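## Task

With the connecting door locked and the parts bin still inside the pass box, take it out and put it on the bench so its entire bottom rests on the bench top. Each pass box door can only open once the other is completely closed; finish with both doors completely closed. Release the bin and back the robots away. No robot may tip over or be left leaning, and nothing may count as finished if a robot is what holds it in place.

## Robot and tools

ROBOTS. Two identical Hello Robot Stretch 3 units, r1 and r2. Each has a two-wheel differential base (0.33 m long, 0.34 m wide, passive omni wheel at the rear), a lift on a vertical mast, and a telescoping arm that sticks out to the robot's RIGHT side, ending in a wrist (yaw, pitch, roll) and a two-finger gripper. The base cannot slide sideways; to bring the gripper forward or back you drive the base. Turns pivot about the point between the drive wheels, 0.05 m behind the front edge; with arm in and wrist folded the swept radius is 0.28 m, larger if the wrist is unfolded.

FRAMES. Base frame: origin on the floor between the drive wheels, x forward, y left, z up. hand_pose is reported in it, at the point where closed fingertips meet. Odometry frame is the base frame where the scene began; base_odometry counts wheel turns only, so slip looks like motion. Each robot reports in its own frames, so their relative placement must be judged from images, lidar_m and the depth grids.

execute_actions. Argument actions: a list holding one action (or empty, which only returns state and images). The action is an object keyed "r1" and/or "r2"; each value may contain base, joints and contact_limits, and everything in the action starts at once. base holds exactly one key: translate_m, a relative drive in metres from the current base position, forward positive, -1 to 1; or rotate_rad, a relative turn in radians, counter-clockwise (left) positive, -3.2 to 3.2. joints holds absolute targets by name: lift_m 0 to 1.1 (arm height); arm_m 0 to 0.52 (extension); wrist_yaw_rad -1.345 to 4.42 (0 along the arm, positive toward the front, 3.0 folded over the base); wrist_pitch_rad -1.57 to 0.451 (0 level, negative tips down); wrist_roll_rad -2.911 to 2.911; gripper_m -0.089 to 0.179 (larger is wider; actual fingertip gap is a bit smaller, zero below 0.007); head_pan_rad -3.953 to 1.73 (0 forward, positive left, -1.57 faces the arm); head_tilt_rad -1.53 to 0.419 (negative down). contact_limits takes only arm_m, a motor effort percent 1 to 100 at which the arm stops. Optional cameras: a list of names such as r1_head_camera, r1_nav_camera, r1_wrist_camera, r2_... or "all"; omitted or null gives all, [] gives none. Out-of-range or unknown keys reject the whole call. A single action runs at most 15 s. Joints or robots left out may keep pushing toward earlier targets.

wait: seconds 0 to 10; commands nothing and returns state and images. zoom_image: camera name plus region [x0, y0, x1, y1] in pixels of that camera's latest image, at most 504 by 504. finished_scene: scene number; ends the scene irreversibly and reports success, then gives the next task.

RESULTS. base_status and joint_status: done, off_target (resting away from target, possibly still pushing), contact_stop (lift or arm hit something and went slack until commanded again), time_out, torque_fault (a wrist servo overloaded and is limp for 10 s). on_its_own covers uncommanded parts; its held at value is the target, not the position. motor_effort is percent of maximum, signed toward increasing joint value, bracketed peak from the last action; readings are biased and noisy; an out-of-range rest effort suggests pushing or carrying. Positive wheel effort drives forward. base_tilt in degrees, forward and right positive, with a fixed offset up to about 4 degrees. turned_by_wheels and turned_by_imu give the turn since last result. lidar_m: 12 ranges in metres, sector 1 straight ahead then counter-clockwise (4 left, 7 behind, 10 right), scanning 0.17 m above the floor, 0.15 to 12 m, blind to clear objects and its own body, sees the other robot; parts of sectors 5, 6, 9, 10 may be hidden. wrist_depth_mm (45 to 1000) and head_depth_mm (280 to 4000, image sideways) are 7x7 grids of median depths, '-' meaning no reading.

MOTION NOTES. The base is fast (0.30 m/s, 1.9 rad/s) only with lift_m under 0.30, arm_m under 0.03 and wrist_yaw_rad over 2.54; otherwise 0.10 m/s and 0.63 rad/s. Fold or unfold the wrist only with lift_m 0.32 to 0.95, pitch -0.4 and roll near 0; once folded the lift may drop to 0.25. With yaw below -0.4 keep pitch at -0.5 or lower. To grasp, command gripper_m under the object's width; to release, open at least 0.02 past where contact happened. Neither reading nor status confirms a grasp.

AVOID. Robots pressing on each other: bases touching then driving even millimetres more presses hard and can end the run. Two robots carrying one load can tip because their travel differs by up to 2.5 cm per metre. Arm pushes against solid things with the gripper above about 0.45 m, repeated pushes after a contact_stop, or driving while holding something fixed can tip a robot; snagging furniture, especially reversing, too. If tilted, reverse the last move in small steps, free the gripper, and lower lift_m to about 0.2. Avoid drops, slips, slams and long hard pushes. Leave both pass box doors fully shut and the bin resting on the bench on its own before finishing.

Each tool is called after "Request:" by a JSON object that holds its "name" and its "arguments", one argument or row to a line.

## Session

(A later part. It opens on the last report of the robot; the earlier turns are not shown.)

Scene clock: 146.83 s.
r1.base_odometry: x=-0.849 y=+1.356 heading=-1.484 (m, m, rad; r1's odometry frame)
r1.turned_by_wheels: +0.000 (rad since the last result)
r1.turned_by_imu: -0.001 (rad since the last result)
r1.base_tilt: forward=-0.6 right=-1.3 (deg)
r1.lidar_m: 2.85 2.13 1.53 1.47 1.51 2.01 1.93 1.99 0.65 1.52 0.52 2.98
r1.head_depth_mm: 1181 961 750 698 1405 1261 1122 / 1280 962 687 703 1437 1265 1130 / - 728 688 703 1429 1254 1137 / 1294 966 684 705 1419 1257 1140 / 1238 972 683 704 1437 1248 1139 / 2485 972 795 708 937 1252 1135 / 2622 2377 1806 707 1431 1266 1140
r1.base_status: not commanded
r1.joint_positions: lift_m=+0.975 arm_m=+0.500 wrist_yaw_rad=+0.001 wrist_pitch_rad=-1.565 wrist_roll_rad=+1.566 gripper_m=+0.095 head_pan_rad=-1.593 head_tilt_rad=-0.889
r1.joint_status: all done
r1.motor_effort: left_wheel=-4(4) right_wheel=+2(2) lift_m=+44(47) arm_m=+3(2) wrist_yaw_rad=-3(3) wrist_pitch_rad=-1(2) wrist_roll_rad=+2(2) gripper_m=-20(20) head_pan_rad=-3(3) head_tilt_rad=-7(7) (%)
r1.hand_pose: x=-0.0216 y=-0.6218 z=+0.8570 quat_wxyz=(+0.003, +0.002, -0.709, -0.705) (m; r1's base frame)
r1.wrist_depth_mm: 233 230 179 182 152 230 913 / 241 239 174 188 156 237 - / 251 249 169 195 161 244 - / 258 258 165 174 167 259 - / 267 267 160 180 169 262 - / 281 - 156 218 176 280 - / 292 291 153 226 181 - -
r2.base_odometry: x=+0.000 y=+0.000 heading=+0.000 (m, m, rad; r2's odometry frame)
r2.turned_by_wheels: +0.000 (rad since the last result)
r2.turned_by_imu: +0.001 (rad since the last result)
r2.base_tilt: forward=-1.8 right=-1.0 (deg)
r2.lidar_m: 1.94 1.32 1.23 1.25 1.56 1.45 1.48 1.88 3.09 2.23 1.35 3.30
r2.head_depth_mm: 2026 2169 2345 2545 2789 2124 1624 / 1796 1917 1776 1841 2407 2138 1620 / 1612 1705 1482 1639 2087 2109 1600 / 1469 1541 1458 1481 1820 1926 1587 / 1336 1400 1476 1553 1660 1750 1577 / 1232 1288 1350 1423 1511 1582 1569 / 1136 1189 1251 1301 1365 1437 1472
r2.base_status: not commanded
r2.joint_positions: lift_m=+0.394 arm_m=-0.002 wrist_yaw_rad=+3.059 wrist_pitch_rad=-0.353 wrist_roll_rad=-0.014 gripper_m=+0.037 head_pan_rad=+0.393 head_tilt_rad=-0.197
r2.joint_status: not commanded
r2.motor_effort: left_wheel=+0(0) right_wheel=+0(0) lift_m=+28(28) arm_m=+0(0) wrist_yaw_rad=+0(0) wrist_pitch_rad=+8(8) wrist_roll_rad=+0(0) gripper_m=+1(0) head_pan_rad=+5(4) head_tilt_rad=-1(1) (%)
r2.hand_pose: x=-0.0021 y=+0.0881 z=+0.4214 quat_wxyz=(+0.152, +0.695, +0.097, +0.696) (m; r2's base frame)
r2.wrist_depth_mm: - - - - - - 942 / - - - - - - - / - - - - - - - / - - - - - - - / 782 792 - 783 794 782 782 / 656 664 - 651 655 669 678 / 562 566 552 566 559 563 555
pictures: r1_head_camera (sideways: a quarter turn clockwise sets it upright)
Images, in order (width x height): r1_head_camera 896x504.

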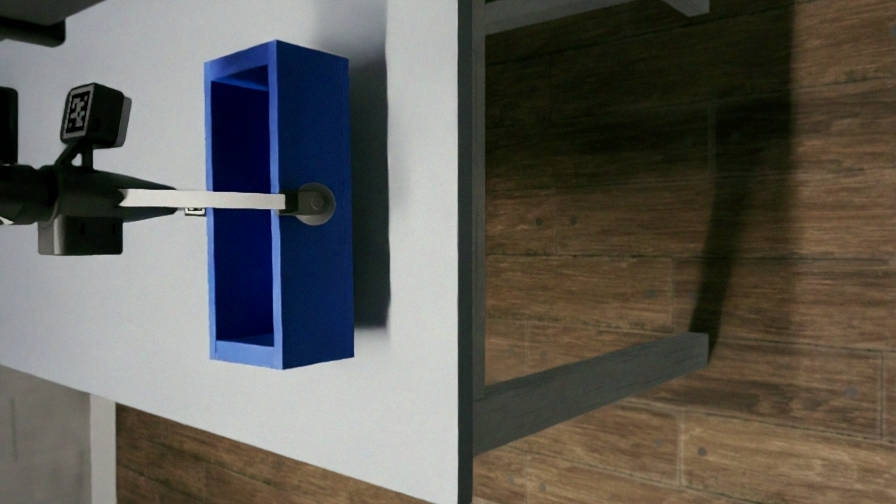

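Request:
{"name": "execute_actions", "arguments": {
  "actions": [
    {"r1":{"joints":{"lift_m":0.933}}}
  ],
  "cameras": []
}}

Request:
{"name": "execute_actions", "arguments": {
  "actions": [
    {"r1":{"joints":{"gripper_m":0.179}}}
  ],
  "cameras": []
}}

Request:
{"name": "execute_actions", "arguments": {
  "actions": [
    {"r1":{"joints":{"lift_m":1.03,"head_pan_rad":1.1,"head_tilt_rad":-0.3}}}
  ],
  "cameras": ["r1_head_camera","r1_wrist_camera"]
}}

Scene clock: 152.63 s.
r1.base_odometry: x=-0.849 y=+1.356 heading=-1.484 (m, m, rad; r1's odometry frame)
r1.turned_by_wheels: +0.000 (rad since the last result)
r1.turned_by_imu: +0.000 (rad since the last result)
r1.base_tilt: forward=-0.6 right=-1.3 (deg)
r1.lidar_m: 2.85 2.13 1.53 1.46 1.51 2.01 1.93 1.99 0.65 1.53 0.53 2.98
r1.head_depth_mm: - 932 770 701 1397 1257 1126 / 1185 935 706 702 1430 1259 1123 / - 932 727 702 1434 1270 1133 / 1268 938 724 703 1434 1266 1136 / 1245 970 702 705 1429 1247 1135 / 2507 977 795 705 939 1240 1138 / 2582 2379 1816 707 1435 1271 1139
r1.base_status: not commanded
r1.joint_positions: lift_m=+0.933 arm_m=+0.500 wrist_yaw_rad=+0.001 wrist_pitch_rad=-1.566 wrist_roll_rad=+1.566 gripper_m=+0.095 head_pan_rad=-1.593 head_tilt_rad=-0.889
r1.joint_status: all done
r1.motor_effort: left_wheel=-4(4) right_wheel=+2(2) lift_m=+28(40) arm_m=+3(3) wrist_yaw_rad=-3(2) wrist_pitch_rad=-1(2) wrist_roll_rad=+2(2) gripper_m=-20(20) head_pan_rad=-3(2) head_tilt_rad=-6(7) (%)
r1.hand_pose: x=-0.0216 y=-0.6217 z=+0.8155 quat_wxyz=(+0.003, +0.002, -0.709, -0.706) (m; r1's base frame)
r1.wrist_depth_mm: 196 192 180 184 153 192 195 / 203 200 173 189 157 197 199 / 209 207 169 196 161 207 207 / 216 216 164 175 166 213 983 / 227 223 161 180 170 220 - / 234 - 157 219 176 234 - / 244 242 154 226 181 240 -
r2.base_odometry: x=+0.000 y=+0.000 heading=+0.000 (m, m, rad; r2's odometry frame)
r2.turned_by_wheels: +0.000 (rad since the last result)
r2.turned_by_imu: +0.000 (rad since the last result)
r2.base_tilt: forward=-1.7 right=-1.0 (deg)
r2.lidar_m: 1.94 1.31 1.23 1.25 1.56 1.45 1.48 1.89 3.09 2.22 1.35 3.30
r2.head_depth_mm: 2027 2186 2302 2526 2760 2139 1630 / 1798 1929 1766 1825 2412 2136 1615 / 1612 1707 1488 1637 2094 2108 1611 / 1469 1541 1461 1487 1829 1924 1582 / 1333 1406 1479 1565 1653 1758 1591 / 1234 1289 1351 1421 1494 1576 1577 / 1142 1188 1242 1306 1374 1437 1465
r2.base_status: not commanded
r2.joint_positions: lift_m=+0.394 arm_m=-0.002 wrist_yaw_rad=+3.059 wrist_pitch_rad=-0.353 wrist_roll_rad=-0.014 gripper_m=+0.037 head_pan_rad=+0.393 head_tilt_rad=-0.197
r2.joint_status: not commanded
r2.motor_effort: left_wheel=+0(0) right_wheel=+0(1) lift_m=+29(28) arm_m=+0(0) wrist_yaw_rad=+0(0) wrist_pitch_rad=+8(8) wrist_roll_rad=+0(0) gripper_m=+1(0) head_pan_rad=+3(4) head_tilt_rad=-1(1) (%)
r2.hand_pose: x=-0.0021 y=+0.0881 z=+0.4214 quat_wxyz=(+0.152, +0.695, +0.097, +0.696) (m; r2's base frame)
r2.wrist_depth_mm: - - - - - - 925 / - - - - - - - / - - - - - - - / - - - - - - - / 811 788 - 785 814 793 793 / 667 678 - 650 662 663 663 / 556 559 553 560 554 563 566
pictures: none
No camera images: the call's "cameras" was empty. Leave "cameras" out to get every camera's image.

Scene clock: 153.97 s.
r1.base_odometry: x=-0.849 y=+1.356 heading=-1.484 (m, m, rad; r1's odometry frame)
r1.turned_by_wheels: +0.000 (rad since the last result)
r1.turned_by_imu: +0.000 (rad since the last result)
r1.base_tilt: forward=-0.7 right=-1.2 (deg)
r1.lidar_m: 2.86 2.13 1.53 1.47 1.52 2.01 1.93 1.99 0.65 1.53 0.53 2.98
r1.head_depth_mm: - 934 766 700 1401 1254 1134 / 1188 931 705 703 1431 1274 1130 / - 932 726 701 1439 1280 1129 / 1261 935 721 703 1437 1270 1137 / 1238 969 705 707 1439 1247 1134 / 2516 974 796 708 936 1249 1139 / 2590 2366 1819 708 1441 1279 1134
r1.base_status: not commanded
r1.joint_positions: lift_m=+0.933 arm_m=+0.500 wrist_yaw_rad=+0.001 wrist_pitch_rad=-1.565 wrist_roll_rad=+1.566 gripper_m=+0.179 head_pan_rad=-1.593 head_tilt_rad=-0.889
r1.joint_status: all done
r1.motor_effort: left_wheel=-4(4) right_wheel=+1(2) lift_m=+30(30) arm_m=+2(2) wrist_yaw_rad=-2(3) wrist_pitch_rad=-2(2) wrist_roll_rad=+2(2) gripper_m=+1(90) head_pan_rad=-3(3) head_tilt_rad=-7(7) (%)
r1.hand_pose: x=-0.0216 y=-0.6220 z=+0.8155 quat_wxyz=(+0.002, +0.002, -0.709, -0.705) (m; r1's base frame)
r1.wrist_depth_mm: 197 193 177 184 153 191 195 / 203 201 172 189 157 198 201 / 210 208 168 197 161 206 206 / 218 216 163 174 167 214 969 / 224 222 160 181 170 219 - / - 233 156 219 175 230 - / 245 244 174 227 181 240 -
r2.base_odometry: x=+0.000 y=+0.000 heading=+0.000 (m, m, rad; r2's odometry frame)
r2.turned_by_wheels: +0.000 (rad since the last result)
r2.turned_by_imu: +0.000 (rad since the last result)
r2.base_tilt: forward=-1.7 right=-1.0 (deg)
r2.lidar_m: 1.94 1.32 1.23 1.25 1.56 1.45 1.48 1.88 3.09 2.22 1.35 3.30
r2.head_depth_mm: 2028 2170 2335 2563 2753 2136 1626 / 1801 1923 1762 1829 2419 2126 1622 / 1611 1702 1483 1639 2079 2108 1610 / 1469 1538 1452 1479 1826 1924 1597 / 1339 1411 1477 1560 1659 1764 1587 / 1235 1283 1352 1418 1501 1588 1572 / 1139 1190 1244 1301 1370 1447 1467
r2.base_status: not commanded
r2.joint_positions: lift_m=+0.394 arm_m=-0.002 wrist_yaw_rad=+3.059 wrist_pitch_rad=-0.353 wrist_roll_rad=-0.014 gripper_m=+0.037 head_pan_rad=+0.393 head_tilt_rad=-0.197
r2.joint_status: not commanded
r2.motor_effort: left_wheel=+0(0) right_wheel=+0(0) lift_m=+28(28) arm_m=+1(1) wrist_yaw_rad=+0(0) wrist_pitch_rad=+8(8) wrist_roll_rad=+0(0) gripper_m=+0(0) head_pan_rad=+4(4) head_tilt_rad=-2(1) (%)
r2.hand_pose: x=-0.0021 y=+0.0881 z=+0.4214 quat_wxyz=(+0.152, +0.695, +0.097, +0.696) (m; r2's base frame)
r2.wrist_depth_mm: - - - - - - 945 / - - - - - - - / - - - - - - - / - - - - - - - / 796 780 - 785 812 798 802 / 667 661 - 664 650 667 671 / 555 554 550 556 575 559 565
pictures: none
No camera images: the call's "cameras" was empty. Leave "cameras" out to get every camera's image.

Scene clock: 155.83 s.
r1.base_odometry: x=-0.849 y=+1.356 heading=-1.484 (m, m, rad; r1's odometry frame)
r1.turned_by_wheels: +0.000 (rad since the last result)
r1.turned_by_imu: +0.000 (rad since the last result)
r1.base_tilt: forward=-0.6 right=-1.2 (deg)
r1.lidar_m: 2.85 2.12 1.53 1.47 1.51 2.01 1.93 1.99 0.65 1.53 0.53 2.98
r1.head_depth_mm: 1610 1701 1803 1923 2071 2023 1591 / 1529 1601 813 848 902 1873 1589 / 1471 1532 884 945 972 1871 1590 / 1400 1453 999 1641 1127 1803 1581 / 1336 1395 1129 1225 1271 1738 1565 / 1282 1333 1204 1282 1540 1655 1578 / 1230 1278 1631 1674 1386 1566 1566
r1.base_status: not commanded
r1.joint_positions: lift_m=+1.030 arm_m=+0.500 wrist_yaw_rad=+0.001 wrist_pitch_rad=-1.565 wrist_roll_rad=+1.566 gripper_m=+0.179 head_pan_rad=+1.093 head_tilt_rad=-0.310
r1.joint_status: all done
r1.motor_effort: left_wheel=-3(4) right_wheel=+1(2) lift_m=+38(43) arm_m=+2(2) wrist_yaw_rad=-3(2) wrist_pitch_rad=-2(2) wrist_roll_rad=+2(2) gripper_m=+1(0) head_pan_rad=+4(38) head_tilt_rad=+6(42) (%)
r1.hand_pose: x=-0.0216 y=-0.6220 z=+0.9122 quat_wxyz=(+0.002, +0.002, -0.709, -0.705) (m; r1's base frame)
r1.wrist_depth_mm: 286 286 245 253 280 284 990 / 295 296 284 282 287 292 - / 307 306 302 291 299 302 - / 318 318 309 300 310 - - / 331 329 327 313 319 - - / 339 340 341 323 333 - - / 358 356 349 284 347 - -
r2.base_odometry: x=+0.000 y=+0.000 heading=+0.000 (m, m, rad; r2's odometry frame)
r2.turned_by_wheels: +0.000 (rad since the last result)
r2.turned_by_imu: +0.000 (rad since the last result)
r2.base_tilt: forward=-1.7 right=-0.9 (deg)
r2.lidar_m: 1.94 1.32 1.23 1.25 1.55 1.45 1.48 1.88 3.09 2.23 1.35 3.30
r2.head_depth_mm: 2039 2180 2340 2562 2743 2138 1612 / 1785 1921 1771 1834 2413 2126 1618 / 1617 1718 1487 1639 2085 2124 1612 / 1465 1549 1455 1484 1835 1914 1597 / 1338 1402 1478 1569 1665 1765 1587 / 1236 1288 1357 1422 1503 1590 1576 / 1140 1194 1245 1303 1371 1441 1473
r2.base_status: not commanded
r2.joint_positions: lift_m=+0.394 arm_m=-0.002 wrist_yaw_rad=+3.059 wrist_pitch_rad=-0.353 wrist_roll_rad=-0.014 gripper_m=+0.037 head_pan_rad=+0.393 head_tilt_rad=-0.197
r2.joint_status: not commanded
r2.motor_effort: left_wheel=+0(0) right_wheel=+0(0) lift_m=+28(28) arm_m=+1(1) wrist_yaw_rad=+0(0) wrist_pitch_rad=+8(8) wrist_roll_rad=+0(0) gripper_m=+1(1) head_pan_rad=+5(4) head_tilt_rad=-2(1) (%)
r2.hand_pose: x=-0.0021 y=+0.0881 z=+0.4214 quat_wxyz=(+0.152, +0.695, +0.097, +0.696) (m; r2's base frame)
r2.wrist_depth_mm: - - - - - - 932 / - - - - - - - / - - - - - - - / - - - - - - - / 783 776 - 799 800 800 771 / 648 666 - 654 664 666 665 / 561 568 540 555 555 561 569
pictures: r1_head_camera (sideways: a quarter turn clockwise sets it upright), r1_wrist_camera
Images, in order (width x height): r1_head_camera 896x504, r1_wrist_camera 644x364.

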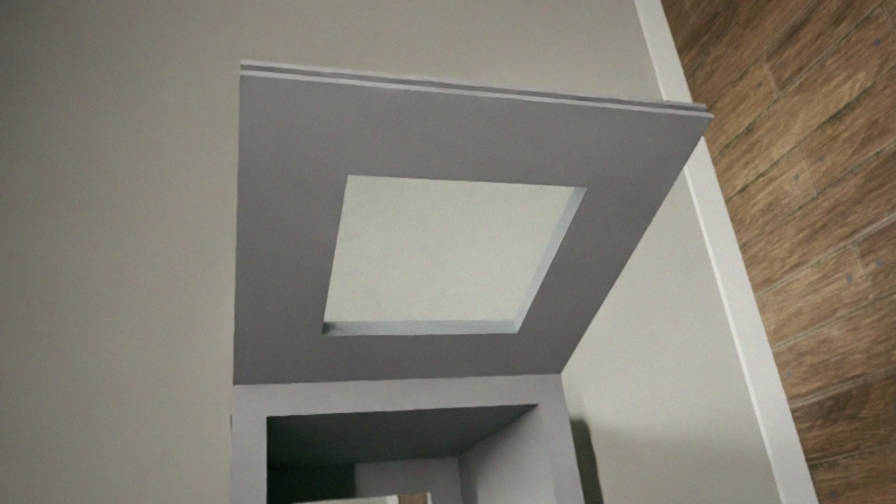

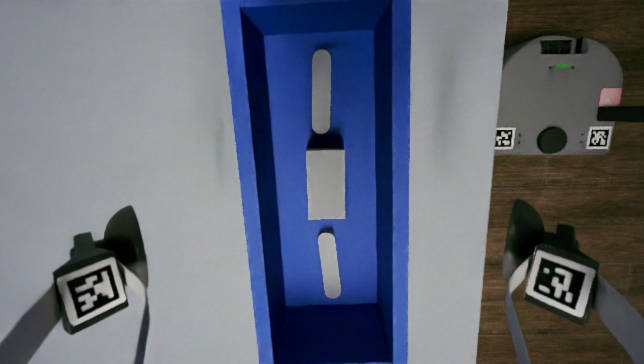

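Request:
{"name": "execute_actions", "arguments": {
  "actions": [
    {"r1":{"base":{"rotate_rad":0.41},"joints":{"arm_m":0.03,"gripper_m":0.0,"wrist_roll_rad":0.0,"head_pan_rad":0.6}}}
  ],
  "cameras": []
}}

Request:
{"name": "execute_actions", "arguments": {
  "actions": [
    {"r1":{"base":{"translate_m":0.87},"joints":{"lift_m":0.645,"head_pan_rad":-1.2,"head_tilt_rad":-0.6}}}
  ],
  "cameras": []
}}

Request:
{"name": "execute_actions", "arguments": {
  "actions": [
    {"r1":{"base":{"rotate_rad":2.71},"joints":{"wrist_pitch_rad":0.0}}}
  ],
  "cameras": ["r1_head_camera","r1_nav_camera","r1_wrist_camera"]
}}

Scene clock: 179.17 s.
r1.base_odometry: x=-0.849 y=+1.356 heading=-1.074 (m, m, rad; r1's odometry frame)
r1.turned_by_wheels: +0.410 (rad since the last result)
r1.turned_by_imu: +0.410 (rad since the last result)
r1.base_tilt: forward=-0.6 right=-1.3 (deg)
r1.lidar_m: 2.43 1.59 1.47 1.48 1.82 1.93 1.95 0.65 1.10 0.52 3.11 2.85
r1.head_depth_mm: 1725 1838 1949 2085 2248 2026 1576 / 1631 1708 1823 1966 2056 2045 1584 / 1529 1587 830 873 913 1794 1572 / 1451 1517 906 1686 1037 1873 1570 / 1380 1440 1025 1610 1151 1796 1560 / 1316 1374 1124 1206 1303 1716 1567 / 1251 1303 1188 1272 1493 1594 1560
r1.base_status: done
r1.joint_positions: lift_m=+1.030 arm_m=+0.030 wrist_yaw_rad=+0.001 wrist_pitch_rad=-1.565 wrist_roll_rad=+0.004 gripper_m=+0.000 head_pan_rad=+0.607 head_tilt_rad=-0.310
r1.joint_status: all done
r1.motor_effort: left_wheel=-4(14) right_wheel=+1(6) lift_m=+39(38) arm_m=-2(1) wrist_yaw_rad=-2(2) wrist_pitch_rad=-1(2) wrist_roll_rad=-1(4) gripper_m=-2(89) head_pan_rad=-3(29) head_tilt_rad=+5(5) (%)
r1.hand_pose: x=-0.0217 y=-0.1527 z=+0.9122 quat_wxyz=(+0.501, +0.498, -0.502, -0.499) (m; r1's base frame)
r1.wrist_depth_mm: - 983 - 999 - 996 - / - - - - - - 743 / - - - - - - - / - - - - - - - / - - - - - - - / - - - - - - - / - - - - - - -
r2.base_odometry: x=+0.000 y=+0.000 heading=+0.000 (m, m, rad; r2's odometry frame)
r2.turned_by_wheels: +0.000 (rad since the last result)
r2.turned_by_imu: +0.001 (rad since the last result)
r2.base_tilt: forward=-1.7 right=-0.8 (deg)
r2.lidar_m: 1.95 1.32 1.23 1.25 1.55 1.45 1.47 1.88 3.08 2.23 1.34 3.29
r2.head_depth_mm: 2035 2151 2353 2573 2764 2126 1628 / 1804 1920 1777 1819 2410 2117 1614 / 1606 1705 1488 1639 2091 2120 1605 / 1468 1536 1464 1476 1820 1928 1606 / 1337 1402 1483 1568 1657 1749 1583 / 1228 1289 1352 1424 1496 1584 1575 / 1143 1190 1239 1307 1374 1438 1467
r2.base_status: not commanded
r2.joint_positions: lift_m=+0.394 arm_m=-0.002 wrist_yaw_rad=+3.059 wrist_pitch_rad=-0.353 wrist_roll_rad=-0.014 gripper_m=+0.037 head_pan_rad=+0.393 head_tilt_rad=-0.197
r2.joint_status: not commanded
r2.motor_effort: left_wheel=+0(0) right_wheel=+0(1) lift_m=+28(29) arm_m=+0(0) wrist_yaw_rad=+0(0) wrist_pitch_rad=+8(8) wrist_roll_rad=+0(0) gripper_m=+1(0) head_pan_rad=+5(4) head_tilt_rad=-2(1) (%)
r2.hand_pose: x=-0.0021 y=+0.0881 z=+0.4214 quat_wxyz=(+0.152, +0.695, +0.097, +0.696) (m; r2's base frame)
r2.wrist_depth_mm: - - - - - - 908 / - - - - - - - / - - - - - - - / - - - - - - - / 796 795 - 791 792 805 805 / 660 661 - 663 659 655 655 / 561 564 546 564 563 557 568
pictures: none
No camera images: the call's "cameras" was empty. Leave "cameras" out to get every camera's image.

Scene clock: 189.27 s.
r1.base_odometry: x=-0.434 y=+0.591 heading=-1.074 (m, m, rad; r1's odometry frame)
r1.turned_by_wheels: +0.000 (rad since the last result)
r1.turned_by_imu: +0.004 (rad since the last result)
r1.base_tilt: forward=-0.6 right=-1.3 (deg)
r1.lidar_m: 1.87 1.24 1.14 1.15 1.44 2.74 1.47 1.01 2.33 3.24 2.22 2.05
r1.head_depth_mm: 3021 3287 3232 2353 1839 1506 1271 / 2820 3168 3189 2315 1821 1494 1284 / 2598 2860 3009 2331 1822 1511 1277 / 2350 2630 2852 2332 1828 1495 1278 / 2190 2360 2577 2317 1838 1493 1276 / 2041 2198 2377 2304 1802 1494 1272 / 1883 2038 2184 2287 1820 1497 1263
r1.base_status: done
r1.joint_positions: lift_m=+0.645 arm_m=+0.030 wrist_yaw_rad=+0.001 wrist_pitch_rad=-1.565 wrist_roll_rad=+0.004 gripper_m=+0.000 head_pan_rad=-1.193 head_tilt_rad=-0.593
r1.joint_status: all done
r1.motor_effort: left_wheel=-3(6) right_wheel=+1(4) lift_m=+29(37) arm_m=-2(3) wrist_yaw_rad=-2(3) wrist_pitch_rad=-2(2) wrist_roll_rad=-1(2) gripper_m=-2(3) head_pan_rad=-3(35) head_tilt_rad=-5(30) (%)
r1.hand_pose: x=-0.0217 y=-0.1527 z=+0.5275 quat_wxyz=(+0.501, +0.498, -0.502, -0.499) (m; r1's base frame)
r1.wrist_depth_mm: 638 627 639 635 652 649 653 / 661 660 669 652 669 654 661 / 668 674 670 671 674 689 683 / 690 690 703 - - 696 719 / 712 724 728 - - 730 721 / 745 747 718 - - 755 763 / 771 771 796 773 786 783 779
r2.base_odometry: x=+0.000 y=+0.000 heading=+0.000 (m, m, rad; r2's odometry frame)
r2.turned_by_wheels: +0.000 (rad since the last result)
r2.turned_by_imu: +0.001 (rad since the last result)
r2.base_tilt: forward=-1.5 right=-0.9 (deg)
r2.lidar_m: 1.95 1.32 1.23 1.25 1.56 1.45 1.48 1.88 3.10 2.22 1.35 3.29
r2.head_depth_mm: 2020 2174 2340 2554 2773 2158 1618 / 1799 1914 1772 1829 2421 2147 1621 / 1619 1708 1491 1651 2095 2103 1607 / 1456 1546 1462 1480 1833 1933 1602 / 1338 1403 1476 1566 1656 1756 1586 / 1227 1292 1352 1427 1492 1583 1572 / 1140 1192 1243 1305 1365 1441 1473
r2.base_status: not commanded
r2.joint_positions: lift_m=+0.394 arm_m=-0.002 wrist_yaw_rad=+3.059 wrist_pitch_rad=-0.353 wrist_roll_rad=-0.014 gripper_m=+0.037 head_pan_rad=+0.393 head_tilt_rad=-0.197
r2.joint_status: not commanded
r2.motor_effort: left_wheel=+0(0) right_wheel=+0(1) lift_m=+28(28) arm_m=+0(1) wrist_yaw_rad=+0(0) wrist_pitch_rad=+8(8) wrist_roll_rad=+0(0) gripper_m=+0(0) head_pan_rad=+5(4) head_tilt_rad=-1(1) (%)
r2.hand_pose: x=-0.0021 y=+0.0881 z=+0.4214 quat_wxyz=(+0.152, +0.695, +0.097, +0.696) (m; r2's base frame)
r2.wrist_depth_mm: - - - - - - 938 / - - - - - - - / - - - - - - - / - - - - - - - / 803 819 - 804 808 796 789 / 646 649 - 653 660 660 652 / 555 553 537 566 570 574 568
pictures: none
No camera images: the call's "cameras" was empty. Leave "cameras" out to get every camera's image.

Scene clock: 194.53 s.
r1.base_odometry: x=-0.434 y=+0.591 heading=+1.636 (m, m, rad; r1's odometry frame)
r1.turned_by_wheels: +2.710 (rad since the last result)
r1.turned_by_imu: +2.728 (rad since the last result)
r1.base_tilt: forward=-0.5 right=-1.3 (deg)
r1.lidar_m: 2.73 1.48 1.01 2.32 3.08 2.16 2.05 1.70 1.19 1.13 1.17 1.53
r1.head_depth_mm: 924 1002 1101 1209 1345 1463 1243 / 960 1037 1143 1264 1426 1508 1272 / 990 1079 1192 1325 1491 1496 1273 / 981 1075 1178 1359 1571 1499 1274 / 554 792 889 567 669 1394 1270 / 357 372 404 448 519 1421 1274 / 331 1330 1287 1634 1765 1503 1270
r1.base_status: done
r1.joint_positions: lift_m=+0.645 arm_m=+0.030 wrist_yaw_rad=+0.001 wrist_pitch_rad=-0.026 wrist_roll_rad=+0.004 gripper_m=+0.000 head_pan_rad=-1.193 head_tilt_rad=-0.593
r1.joint_status: all done
r1.motor_effort: left_wheel=-4(11) right_wheel=+2(4) lift_m=+29(29) arm_m=-3(2) wrist_yaw_rad=-2(2) wrist_pitch_rad=+7(9) wrist_roll_rad=-2(2) gripper_m=-2(2) head_pan_rad=-3(3) head_tilt_rad=-5(4) (%)
r1.hand_pose: x=-0.0211 y=-0.4308 z=+0.7531 quat_wxyz=(+0.706, +0.010, -0.708, -0.009) (m; r1's base frame)
r1.wrist_depth_mm: 617 760 785 815 815 842 858 / 574 813 826 837 842 861 884 / 564 815 854 873 889 886 895 / 598 859 882 906 926 921 935 / 874 881 956 - 964 976 986 / 913 911 922 972 988 - - / 946 944 - - - - -
r2.base_odometry: x=+0.000 y=+0.000 heading=+0.000 (m, m, rad; r2's odometry frame)
r2.turned_by_wheels: +0.000 (rad since the last result)
r2.turned_by_imu: +0.000 (rad since the last result)
r2.base_tilt: forward=-1.5 right=-0.9 (deg)
r2.lidar_m: 1.94 1.32 1.23 1.25 1.56 1.45 1.48 1.88 3.10 2.22 1.35 3.29
r2.head_depth_mm: 2022 2177 2320 2570 2749 2152 1623 / 1800 1923 1773 1841 2421 2127 1608 / 1619 1704 1487 1642 2096 2103 1599 / 1462 1551 1457 1482 1818 1934 1596 / 1332 1410 1486 1567 1667 1757 1578 / 1225 1290 1351 1420 1498 1584 1571 / 1141 1189 1240 1308 1363 1430 1465
r2.base_status: not commanded
r2.joint_positions: lift_m=+0.394 arm_m=-0.002 wrist_yaw_rad=+3.059 wrist_pitch_rad=-0.353 wrist_roll_rad=-0.014 gripper_m=+0.037 head_pan_rad=+0.393 head_tilt_rad=-0.197
r2.joint_status: not commanded
r2.motor_effort: left_wheel=+0(0) right_wheel=+1(1) lift_m=+28(29) arm_m=+0(0) wrist_yaw_rad=+0(0) wrist_pitch_rad=+8(8) wrist_roll_rad=+0(0) gripper_m=+0(0) head_pan_rad=+5(4) head_tilt_rad=-1(2) (%)
r2.hand_pose: x=-0.0021 y=+0.0881 z=+0.4214 quat_wxyz=(+0.152, +0.695, +0.097, +0.696) (m; r2's base frame)
r2.wrist_depth_mm: - - - - - - 932 / - - - - - - - / - - - - - - - / - - - - - - - / 790 789 - 797 794 785 799 / 661 659 - 656 666 660 657 / 564 566 547 557 572 565 572
pictures: r1_head_camera (sideways: a quarter turn clockwise sets it upright), r1_nav_camera (sideways: a quarter turn counterclockwise sets it upright), r1_wrist_camera
Images, in order (width x height): r1_head_camera 896x504, r1_nav_camera 672x504, r1_wrist_camera 644x364.

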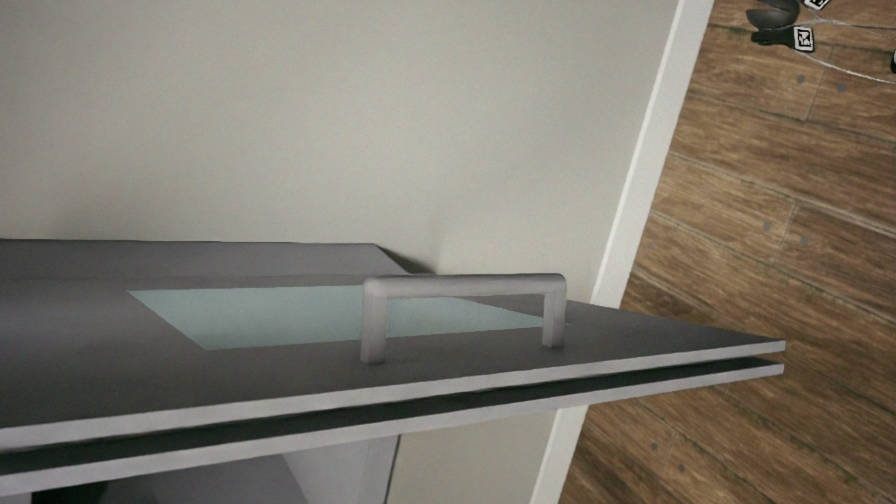

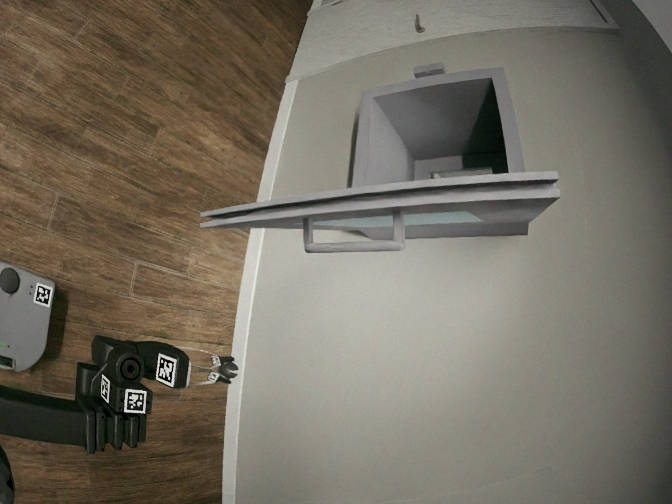

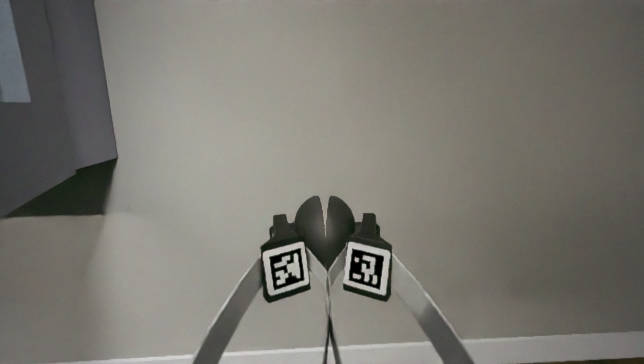

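Request:
{"name": "execute_actions", "arguments": {
  "actions": [],
  "cameras": ["r1_head_camera","r1_nav_camera","r1_wrist_camera"]
}}

Scene clock: 209.57 s.
r1.base_odometry: x=-0.434 y=+0.591 heading=+1.636 (m, m, rad; r1's odometry frame)
r1.turned_by_wheels: +0.000 (rad since the last result)
r1.turned_by_imu: -0.001 (rad since the last result)
r1.base_tilt: forward=-0.6 right=-1.4 (deg)
r1.lidar_m: 2.73 1.47 1.01 2.33 3.09 2.16 2.05 1.70 1.20 1.13 1.17 1.54
r1.head_depth_mm: 923 1002 1093 1212 1344 1457 1245 / 959 1047 1141 1266 1407 1497 1272 / 990 1074 1188 1320 1487 1491 1277 / 974 1072 1176 1360 1574 1499 1280 / 553 793 889 569 671 1393 1274 / 357 372 403 447 523 1425 1269 / 331 1331 1282 1623 1757 1503 1275
r1.base_status: done
r1.joint_positions: lift_m=+0.645 arm_m=+0.030 wrist_yaw_rad=+0.001 wrist_pitch_rad=-0.026 wrist_roll_rad=+0.004 gripper_m=+0.000 head_pan_rad=-1.193 head_tilt_rad=-0.593
r1.joint_status: all done
r1.motor_effort: left_wheel=-4(11) right_wheel=+2(4) lift_m=+29(29) arm_m=-3(2) wrist_yaw_rad=-1(2) wrist_pitch_rad=+7(9) wrist_roll_rad=-1(2) gripper_m=-3(2) head_pan_rad=-3(3) head_tilt_rad=-5(4) (%)
r1.hand_pose: x=-0.0211 y=-0.4308 z=+0.7531 quat_wxyz=(+0.706, +0.010, -0.708, -0.009) (m; r1's base frame)
r1.wrist_depth_mm: 622 755 790 798 799 805 844 / 570 793 794 826 826 844 894 / 547 808 833 862 899 871 918 / 598 848 881 896 923 957 960 / 870 863 906 - 938 961 - / 894 933 940 945 984 - - / 973 945 - 994 - - -
r2.base_odometry: x=+0.000 y=+0.000 heading=+0.000 (m, m, rad; r2's odometry frame)
r2.turned_by_wheels: +0.000 (rad since the last result)
r2.turned_by_imu: +0.001 (rad since the last result)
r2.base_tilt: forward=-1.6 right=-0.9 (deg)
r2.lidar_m: 1.94 1.32 1.23 1.24 1.55 1.45 1.47 1.88 3.08 2.22 1.35 3.31
r2.head_depth_mm: 2027 2166 2334 2563 2773 2142 1627 / 1802 1914 1778 1832 2405 2120 1614 / 1609 1709 1482 1642 2093 2109 1603 / 1463 1540 1461 1483 1828 1927 1586 / 1330 1411 1479 1570 1660 1756 1583 / 1230 1294 1352 1419 1495 1584 1571 / 1145 1183 1251 1298 1372 1437 1478
r2.base_status: not commanded
r2.joint_positions: lift_m=+0.394 arm_m=-0.002 wrist_yaw_rad=+3.059 wrist_pitch_rad=-0.353 wrist_roll_rad=-0.014 gripper_m=+0.037 head_pan_rad=+0.393 head_tilt_rad=-0.197
r2.joint_status: not commanded
r2.motor_effort: left_wheel=+0(0) right_wheel=+0(1) lift_m=+28(29) arm_m=+0(0) wrist_yaw_rad=+0(0) wrist_pitch_rad=+8(8) wrist_roll_rad=+0(0) gripper_m=+0(0) head_pan_rad=+4(4) head_tilt_rad=-1(2) (%)
r2.hand_pose: x=-0.0021 y=+0.0881 z=+0.4214 quat_wxyz=(+0.152, +0.695, +0.097, +0.696) (m; r2's base frame)
r2.wrist_depth_mm: - - - - - - 932 / - - - - - - - / - - - - - - - / - - - - - - - / 794 816 - 788 804 795 819 / 656 654 - 650 658 653 650 / 558 556 550 565 552 568 566
pictures: r1_head_camera (sideways: a quarter turn clockwise sets it upright), r1_nav_camera (sideways: a quarter turn counterclockwise sets it upright), r1_wrist_camera
Images, in order (width x height): r1_head_camera 896x504, r1_nav_camera 672x504, r1_wrist_camera 644x364.

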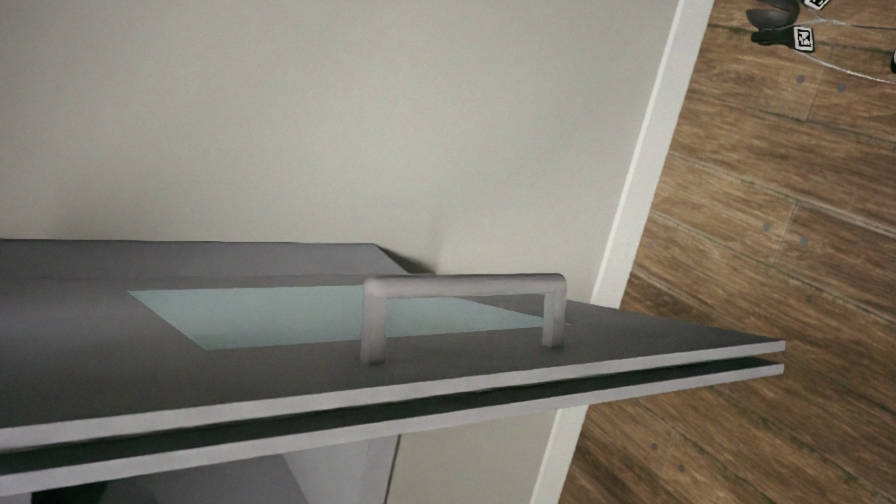

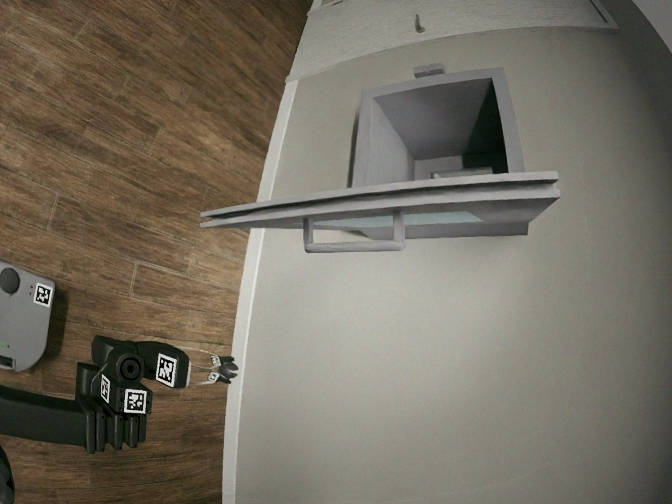

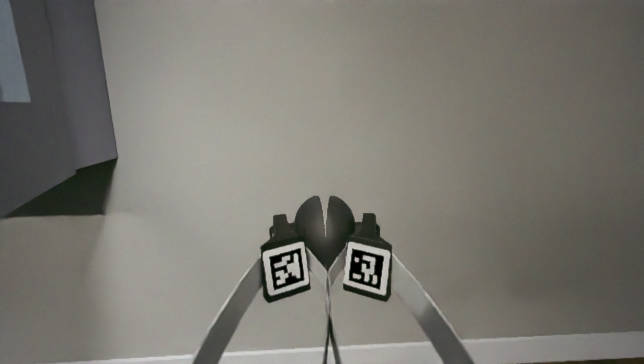

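Request:
{"name": "execute_actions", "arguments": {
  "actions": [
    {"r1":{"base":{"translate_m":0.4},"joints":{"arm_m":0.06,"head_pan_rad":-1.3,"head_tilt_rad":-0.8}}}
  ],
  "cameras": ["r1_head_camera","r1_nav_camera"]
}}

Scene clock: 219.43 s.
r1.base_odometry: x=-0.460 y=+0.991 heading=+1.635 (m, m, rad; r1's odometry frame)
r1.turned_by_wheels: +0.000 (rad since the last result)
r1.turned_by_imu: +0.001 (rad since the last result)
r1.base_tilt: forward=-0.6 right=-1.2 (deg)
r1.lidar_m: 2.33 2.40 1.18 0.86 3.31 2.57 2.45 1.67 1.17 1.12 1.14 1.51
r1.head_depth_mm: - 292 349 1361 1454 1318 - / 1233 994 337 357 446 - - / 3766 1204 1027 1493 1518 1268 1165 / - 1198 1314 1538 1534 1326 1170 / 1333 1206 1365 1602 1523 1320 1171 / 1136 1156 1412 1683 1531 1326 1171 / 950 1048 1464 1697 1525 1331 1168
r1.base_status: done
r1.joint_positions: lift_m=+0.645 arm_m=+0.060 wrist_yaw_rad=-0.003 wrist_pitch_rad=-0.026 wrist_roll_rad=+0.004 gripper_m=+0.000 head_pan_rad=-1.293 head_tilt_rad=-0.791
r1.joint_status: all done
r1.motor_effort: left_wheel=-3(8) right_wheel=+1(10) lift_m=+29(29) arm_m=+3(6) wrist_yaw_rad=+3(21) wrist_pitch_rad=+7(7) wrist_roll_rad=-2(2) gripper_m=-2(3) head_pan_rad=-3(14) head_tilt_rad=-6(27) (%)
r1.hand_pose: x=-0.0222 y=-0.4603 z=+0.7532 quat_wxyz=(+0.706, +0.008, -0.708, -0.010) (m; r1's base frame)
r1.wrist_depth_mm: - 70 514 753 766 797 798 / - 70 464 790 792 811 833 / - 69 163 824 817 856 869 / - 68 160 831 849 853 878 / - 68 156 - 888 923 939 / - 67 128 885 913 907 987 / - 67 923 973 974 995 -
r2.base_odometry: x=+0.000 y=+0.000 heading=+0.000 (m, m, rad; r2's odometry frame)
r2.turned_by_wheels: +0.000 (rad since the last result)
r2.turned_by_imu: +0.001 (rad since the last result)
r2.base_tilt: forward=-1.7 right=-0.8 (deg)
r2.lidar_m: 1.95 1.32 1.23 1.25 1.56 1.45 1.48 1.88 3.09 2.23 1.35 3.30
r2.head_depth_mm: 2040 2170 2312 2564 2759 2137 1625 / 1801 1917 1765 1833 2419 2118 1618 / 1612 1710 1487 1634 2077 2105 1601 / 1456 1543 1459 1487 1823 1934 1593 / 1336 1404 1484 1558 1652 1765 1589 / 1233 1283 1356 1415 1498 1600 1571 / 1140 1192 1247 1303 1372 1444 1468
r2.base_status: not commanded
r2.joint_positions: lift_m=+0.394 arm_m=-0.002 wrist_yaw_rad=+3.059 wrist_pitch_rad=-0.353 wrist_roll_rad=-0.014 gripper_m=+0.037 head_pan_rad=+0.393 head_tilt_rad=-0.197
r2.joint_status: not commanded
r2.motor_effort: left_wheel=+0(0) right_wheel=+1(0) lift_m=+29(28) arm_m=+1(1) wrist_yaw_rad=+0(0) wrist_pitch_rad=+8(8) wrist_roll_rad=+0(0) gripper_m=+0(0) head_pan_rad=+4(5) head_tilt_rad=-1(2) (%)
r2.hand_pose: x=-0.0021 y=+0.0881 z=+0.4214 quat_wxyz=(+0.152, +0.695, +0.097, +0.696) (m; r2's base frame)
r2.wrist_depth_mm: - - - - - - 915 / - - - - - - - / - - - - - - - / - - - - - - - / 795 782 - 819 781 786 823 / 661 657 - 661 650 664 667 / 568 565 543 558 560 557 571
pictures: r1_head_camera (sideways: a quarter turn clockwise sets it upright), r1_nav_camera (sideways: a quarter turn counterclockwise sets it upright)
Images, in order (width x height): r1_head_camera 896x504, r1_nav_camera 672x504.

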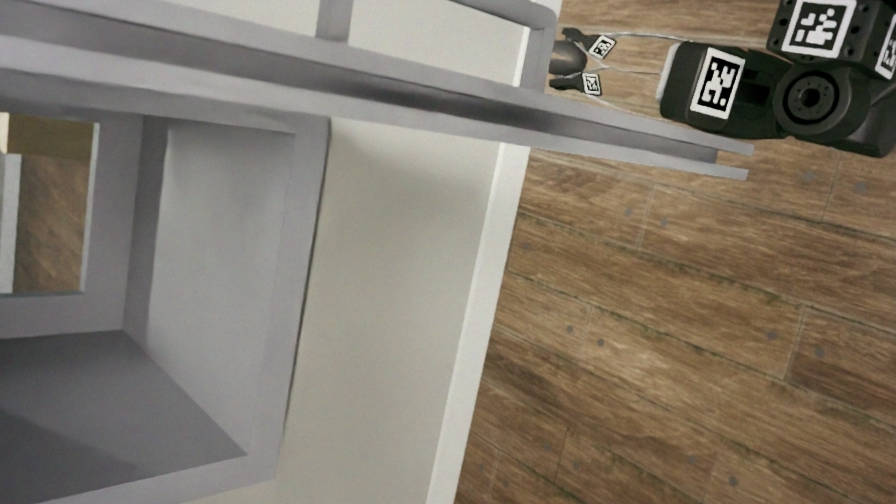

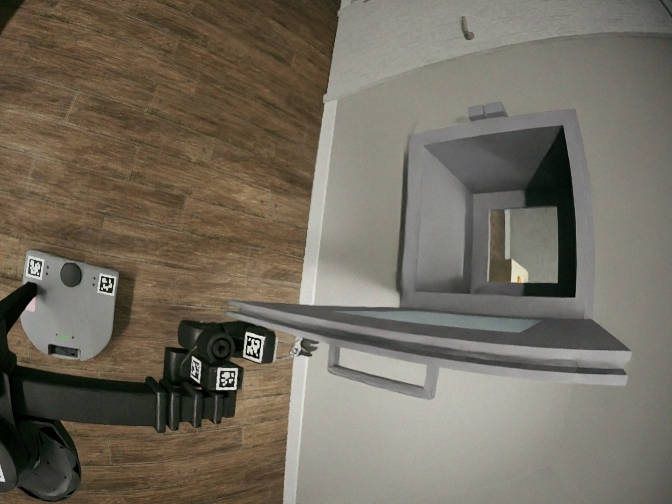

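Request:
{"name": "execute_actions", "arguments": {
  "actions": [
    {"r1":{"base":{"translate_m":0.27},"joints":{"arm_m":0.1}}}
  ],
  "cameras": ["r1_head_camera","r1_nav_camera"]
}}

Request:
{"name": "execute_actions", "arguments": {
  "actions": [
    {"r1":{"base":{"translate_m":0.22},"joints":{"arm_m":0.24}}}
  ],
  "cameras": ["r1_head_camera","r1_nav_camera"]
}}

Scene clock: 229.87 s.
r1.base_odometry: x=-0.478 y=+1.260 heading=+1.635 (m, m, rad; r1's odometry frame)
r1.turned_by_wheels: +0.000 (rad since the last result)
r1.turned_by_imu: +0.001 (rad since the last result)
r1.base_tilt: forward=-0.7 right=-1.2 (deg)
r1.lidar_m: 2.07 2.12 1.02 0.86 3.32 2.86 2.71 1.65 1.16 1.10 1.13 1.47
r1.head_depth_mm: 366 1072 960 701 1489 1365 - / 331 385 445 513 1426 - 1125 / 308 347 404 485 607 1327 1169 / 888 984 1016 1459 1464 1322 1161 / 828 952 1339 1598 1534 1321 1160 / 1022 1205 1396 1668 1540 1325 1172 / 1084 1246 1453 1680 1528 1330 1164
r1.base_status: done
r1.joint_positions: lift_m=+0.645 arm_m=+0.100 wrist_yaw_rad=-0.003 wrist_pitch_rad=-0.025 wrist_roll_rad=+0.004 gripper_m=+0.000 head_pan_rad=-1.293 head_tilt_rad=-0.791
r1.joint_status: all done
r1.motor_effort: left_wheel=-4(6) right_wheel=+1(5) lift_m=+29(29) arm_m=+3(4) wrist_yaw_rad=+4(5) wrist_pitch_rad=+7(7) wrist_roll_rad=-2(1) gripper_m=-2(2) head_pan_rad=-3(3) head_tilt_rad=-6(6) (%)
r1.hand_pose: x=-0.0222 y=-0.5003 z=+0.7533 quat_wxyz=(+0.706, +0.008, -0.708, -0.010) (m; r1's base frame)
r1.wrist_depth_mm: 92 106 - - 517 721 745 / 94 108 - - 530 739 779 / 95 110 147 220 440 783 817 / 97 112 150 229 480 799 840 / 98 114 153 - 821 861 882 / 99 116 149 860 855 888 917 / 100 118 173 901 912 942 929
r2.base_odometry: x=+0.000 y=+0.000 heading=+0.000 (m, m, rad; r2's odometry frame)
r2.turned_by_wheels: +0.000 (rad since the last result)
r2.turned_by_imu: +0.001 (rad since the last result)
r2.base_tilt: forward=-1.6 right=-1.0 (deg)
r2.lidar_m: 1.94 1.31 1.23 1.25 1.55 1.45 1.48 1.88 3.10 2.22 1.35 3.30
r2.head_depth_mm: 2033 2178 2353 2563 2769 2146 1626 / 1798 1925 1780 1832 2403 2108 1615 / 1618 1713 1482 1646 2087 2106 1608 / 1458 1538 1457 1478 1833 1931 1593 / 1337 1400 1479 1557 1646 1758 1578 / 1224 1296 1351 1431 1507 1584 1569 / 1141 1185 1249 1308 1375 1437 1480
r2.base_status: not commanded
r2.joint_positions: lift_m=+0.394 arm_m=-0.002 wrist_yaw_rad=+3.059 wrist_pitch_rad=-0.353 wrist_roll_rad=-0.014 gripper_m=+0.037 head_pan_rad=+0.393 head_tilt_rad=-0.197
r2.joint_status: not commanded
r2.motor_effort: left_wheel=+0(0) right_wheel=+0(0) lift_m=+28(28) arm_m=+0(0) wrist_yaw_rad=+0(0) wrist_pitch_rad=+8(7) wrist_roll_rad=+0(0) gripper_m=+1(1) head_pan_rad=+5(5) head_tilt_rad=-1(1) (%)
r2.hand_pose: x=-0.0021 y=+0.0881 z=+0.4214 quat_wxyz=(+0.152, +0.695, +0.097, +0.696) (m; r2's base frame)
r2.wrist_depth_mm: - - - - - - 955 / - - - - - - - / - - - - - - - / - - - - - - - / 782 812 - 785 784 814 811 / 657 666 - 664 666 652 654 / 559 564 546 556 554 562 572
pictures: r1_head_camera (sideways: a quarter turn clockwise sets it upright), r1_nav_camera (sideways: a quarter turn counterclockwise sets it upright)
Images, in order (width x height): r1_head_camera 896x504, r1_nav_camera 672x504.

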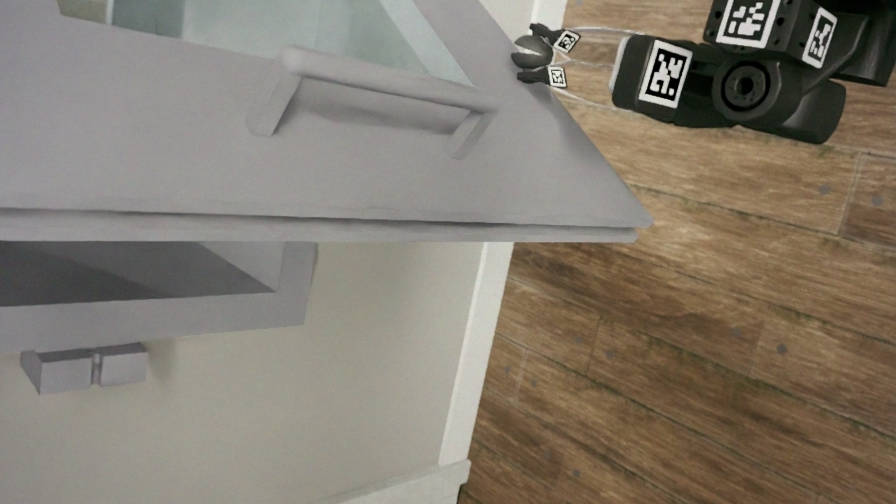

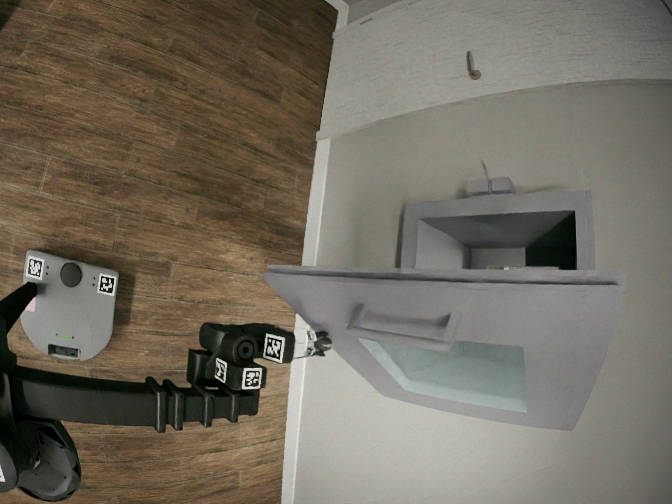

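Scene clock: 233.33 s.
r1.base_odometry: x=-0.492 y=+1.480 heading=+1.635 (m, m, rad; r1's odometry frame)
r1.turned_by_wheels: +0.000 (rad since the last result)
r1.turned_by_imu: +0.001 (rad since the last result)
r1.base_tilt: forward=-0.7 right=-1.3 (deg)
r1.lidar_m: 1.85 1.89 0.93 1.12 3.35 3.07 2.94 1.63 1.15 1.09 1.12 1.46
r1.head_depth_mm: 510 566 701 776 - 1302 1160 / 502 571 648 778 1529 1320 1166 / 774 863 991 1404 1540 1327 1166 / 989 1121 1290 1504 1532 1325 1164 / 1010 1158 1332 1580 1539 1326 1167 / 1046 1186 1373 1620 1534 1325 1163 / 1053 1203 1403 1682 1532 1325 1169
r1.base_status: done
r1.joint_positions: lift_m=+0.645 arm_m=+0.240 wrist_yaw_rad=-0.003 wrist_pitch_rad=-0.025 wrist_roll_rad=+0.004 gripper_m=+0.000 head_pan_rad=-1.293 head_tilt_rad=-0.791
r1.joint_status: all done
r1.motor_effort: left_wheel=-4(6) right_wheel=+2(8) lift_m=+29(29) arm_m=+3(4) wrist_yaw_rad=+3(16) wrist_pitch_rad=+7(7) wrist_roll_rad=-2(2) gripper_m=-2(4) head_pan_rad=-3(3) head_tilt_rad=-6(6) (%)
r1.hand_pose: x=-0.0222 y=-0.6403 z=+0.7533 quat_wxyz=(+0.706, +0.008, -0.708, -0.010) (m; r1's base frame)
r1.wrist_depth_mm: 118 128 143 - 894 546 325 / 121 131 148 - 857 520 332 / 124 135 152 177 211 259 336 / 127 138 158 184 221 271 358 / 130 142 162 - 234 293 691 / 133 147 164 201 698 706 720 / 137 151 183 695 730 750 764
r2.base_odometry: x=+0.000 y=+0.000 heading=+0.000 (m, m, rad; r2's odometry frame)
r2.turned_by_wheels: +0.000 (rad since the last result)
r2.turned_by_imu: +0.000 (rad since the last result)
r2.base_tilt: forward=-1.6 right=-1.0 (deg)
r2.lidar_m: 1.95 1.31 1.23 1.25 1.56 1.45 1.47 1.89 3.08 2.23 1.35 3.30
r2.head_depth_mm: 2044 2149 2345 2545 2758 2134 1617 / 1802 1937 1770 1832 2432 2127 1610 / 1612 1718 1491 1640 2088 2091 1610 / 1465 1553 1458 1487 1813 1932 1593 / 1343 1402 1480 1561 1663 1759 1584 / 1231 1290 1354 1422 1496 1573 1576 / 1142 1189 1248 1304 1364 1441 1479
r2.base_status: not commanded
r2.joint_positions: lift_m=+0.394 arm_m=-0.002 wrist_yaw_rad=+3.059 wrist_pitch_rad=-0.353 wrist_roll_rad=-0.014 gripper_m=+0.037 head_pan_rad=+0.393 head_tilt_rad=-0.197
r2.joint_status: not commanded
r2.motor_effort: left_wheel=+0(0) right_wheel=+1(1) lift_m=+28(28) arm_m=+0(1) wrist_yaw_rad=+0(0) wrist_pitch_rad=+8(8) wrist_roll_rad=+0(0) gripper_m=+0(0) head_pan_rad=+5(4) head_tilt_rad=-1(2) (%)
r2.hand_pose: x=-0.0021 y=+0.0881 z=+0.4214 quat_wxyz=(+0.152, +0.695, +0.097, +0.696) (m; r2's base frame)
r2.wrist_depth_mm: - - - - - - 929 / - - - - - - - / - - - - - - - / - - - - - - - / 788 803 - 797 795 803 810 / 657 655 - 647 650 655 649 / 556 565 542 554 565 553 574
pictures: r1_head_camera (sideways: a quarter turn clockwise sets it upright), r1_nav_camera (sideways: a quarter turn counterclockwise sets it upright)
Images, in order (width x height): r1_head_camera 896x504, r1_nav_camera 672x504.

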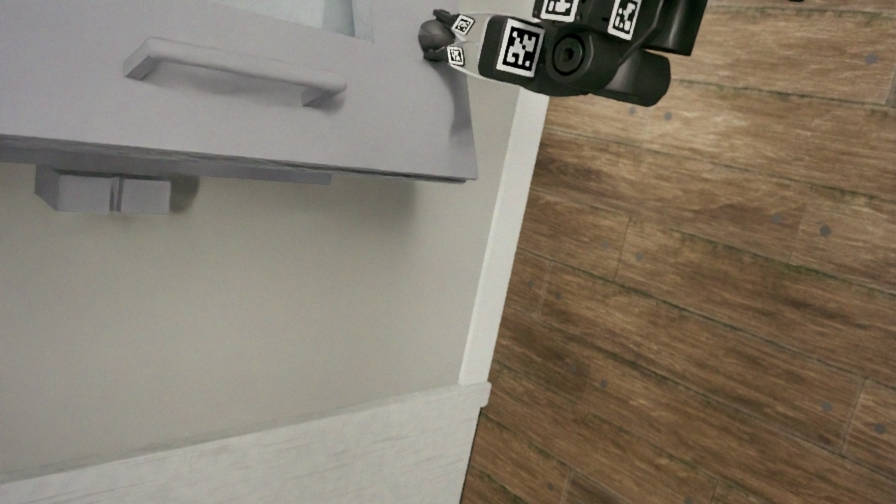

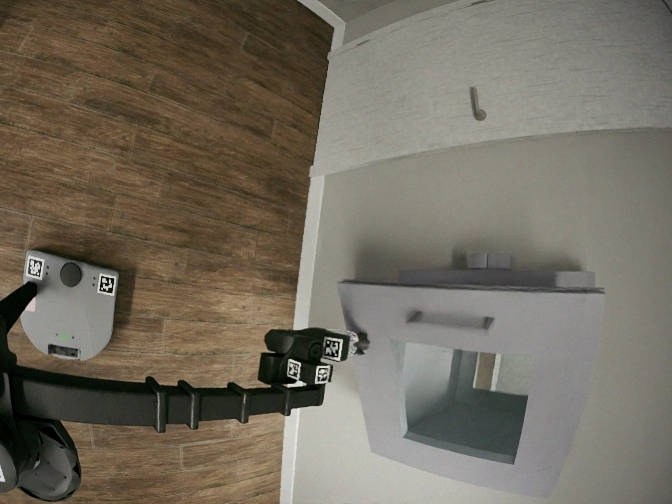

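Request:
{"name": "execute_actions", "arguments": {
  "actions": [
    {"r1":{"base":{"translate_m":0.1},"joints":{"arm_m":0.40,"head_pan_rad":-1.6,"head_tilt_rad":-0.55},"contact_limits":{"arm_m":14}}}
  ],
  "cameras": ["r1_head_camera","r1_nav_camera"]
}}

Scene clock: 238.93 s.
r1.base_odometry: x=-0.498 y=+1.579 heading=+1.635 (m, m, rad; r1's odometry frame)
r1.turned_by_wheels: +0.000 (rad since the last result)
r1.turned_by_imu: +0.000 (rad since the last result)
r1.base_tilt: forward=-0.6 right=-1.3 (deg)
r1.lidar_m: 1.75 1.79 0.92 0.90 3.34 3.20 3.04 1.63 1.14 1.09 1.12 1.45
r1.head_depth_mm: 697 1320 1379 967 1365 1496 1309 / 692 - 1412 959 1331 - 1316 / 687 771 1408 936 - 1503 1297 / 683 739 801 903 1354 1483 1304 / 872 955 821 1179 1349 1476 1301 / 904 988 1080 1200 1351 1486 1299 / 902 986 1081 1192 1349 1480 1291
r1.base_status: done
r1.joint_positions: lift_m=+0.645 arm_m=+0.400 wrist_yaw_rad=-0.003 wrist_pitch_rad=-0.025 wrist_roll_rad=+0.004 gripper_m=+0.000 head_pan_rad=-1.593 head_tilt_rad=-0.557
r1.joint_status: all done
r1.motor_effort: left_wheel=-3(7) right_wheel=+1(6) lift_m=+29(29) arm_m=+3(4) wrist_yaw_rad=+3(9) wrist_pitch_rad=+7(7) wrist_roll_rad=-1(1) gripper_m=-2(3) head_pan_rad=-3(24) head_tilt_rad=+3(27) (%)
r1.contact_limits: arm_m 14 (drawing in: default 21, maximum 35; extending or still: default 29, maximum 48)
r1.hand_pose: x=-0.0221 y=-0.8002 z=+0.7533 quat_wxyz=(+0.706, +0.008, -0.708, -0.010) (m; r1's base frame)
r1.wrist_depth_mm: 384 157 162 168 - 694 480 / 396 162 167 173 - 653 463 / 415 168 174 178 185 190 198 / 431 174 180 185 191 199 206 / 444 181 186 - 201 209 215 / 463 189 193 203 210 216 226 / 482 499 511 527 524 548 549
r2.base_odometry: x=+0.000 y=+0.000 heading=+0.000 (m, m, rad; r2's odometry frame)
r2.turned_by_wheels: +0.000 (rad since the last result)
r2.turned_by_imu: +0.000 (rad since the last result)
r2.base_tilt: forward=-1.6 right=-0.9 (deg)
r2.lidar_m: 1.94 1.32 1.23 1.25 1.56 1.45 1.47 1.88 3.09 2.23 1.35 3.30
r2.head_depth_mm: 2038 2172 2339 2558 2747 2143 1624 / 1802 1911 1772 1849 2422 2122 1623 / 1611 1705 1494 1635 2118 2107 1612 / 1463 1545 1457 1477 1828 1928 1592 / 1334 1400 1478 1568 1656 1761 1589 / 1232 1293 1352 1425 1493 1589 1573 / 1139 1192 1247 1305 1367 1443 1479
r2.base_status: not commanded
r2.joint_positions: lift_m=+0.394 arm_m=-0.002 wrist_yaw_rad=+3.059 wrist_pitch_rad=-0.353 wrist_roll_rad=-0.014 gripper_m=+0.037 head_pan_rad=+0.393 head_tilt_rad=-0.197
r2.joint_status: not commanded
r2.motor_effort: left_wheel=+0(0) right_wheel=+0(0) lift_m=+28(28) arm_m=+1(0) wrist_yaw_rad=+0(0) wrist_pitch_rad=+8(8) wrist_roll_rad=+0(0) gripper_m=+0(0) head_pan_rad=+4(4) head_tilt_rad=-2(1) (%)
r2.hand_pose: x=-0.0021 y=+0.0881 z=+0.4214 quat_wxyz=(+0.152, +0.695, +0.097, +0.696) (m; r2's base frame)
r2.wrist_depth_mm: - - - - - - 924 / - - - - - - - / - - - - - - - / - - - - - - - / 796 795 - 808 817 797 793 / 655 664 - 655 653 673 681 / 565 554 542 558 558 567 554
pictures: r1_head_camera (sideways: a quarter turn clockwise sets it upright), r1_nav_camera (sideways: a quarter turn counterclockwise sets it upright)
Images, in order (width x height): r1_head_camera 896x504, r1_nav_camera 672x504.

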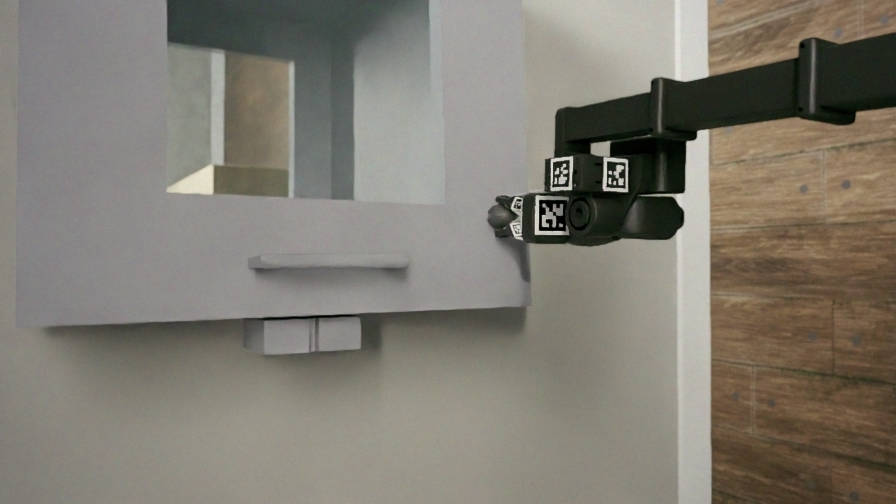

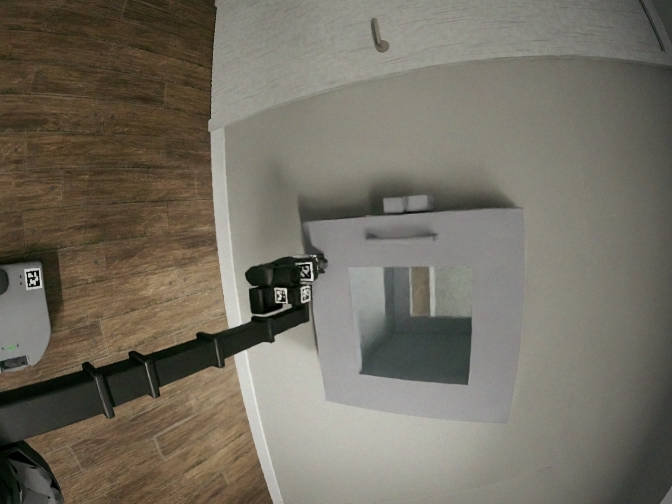

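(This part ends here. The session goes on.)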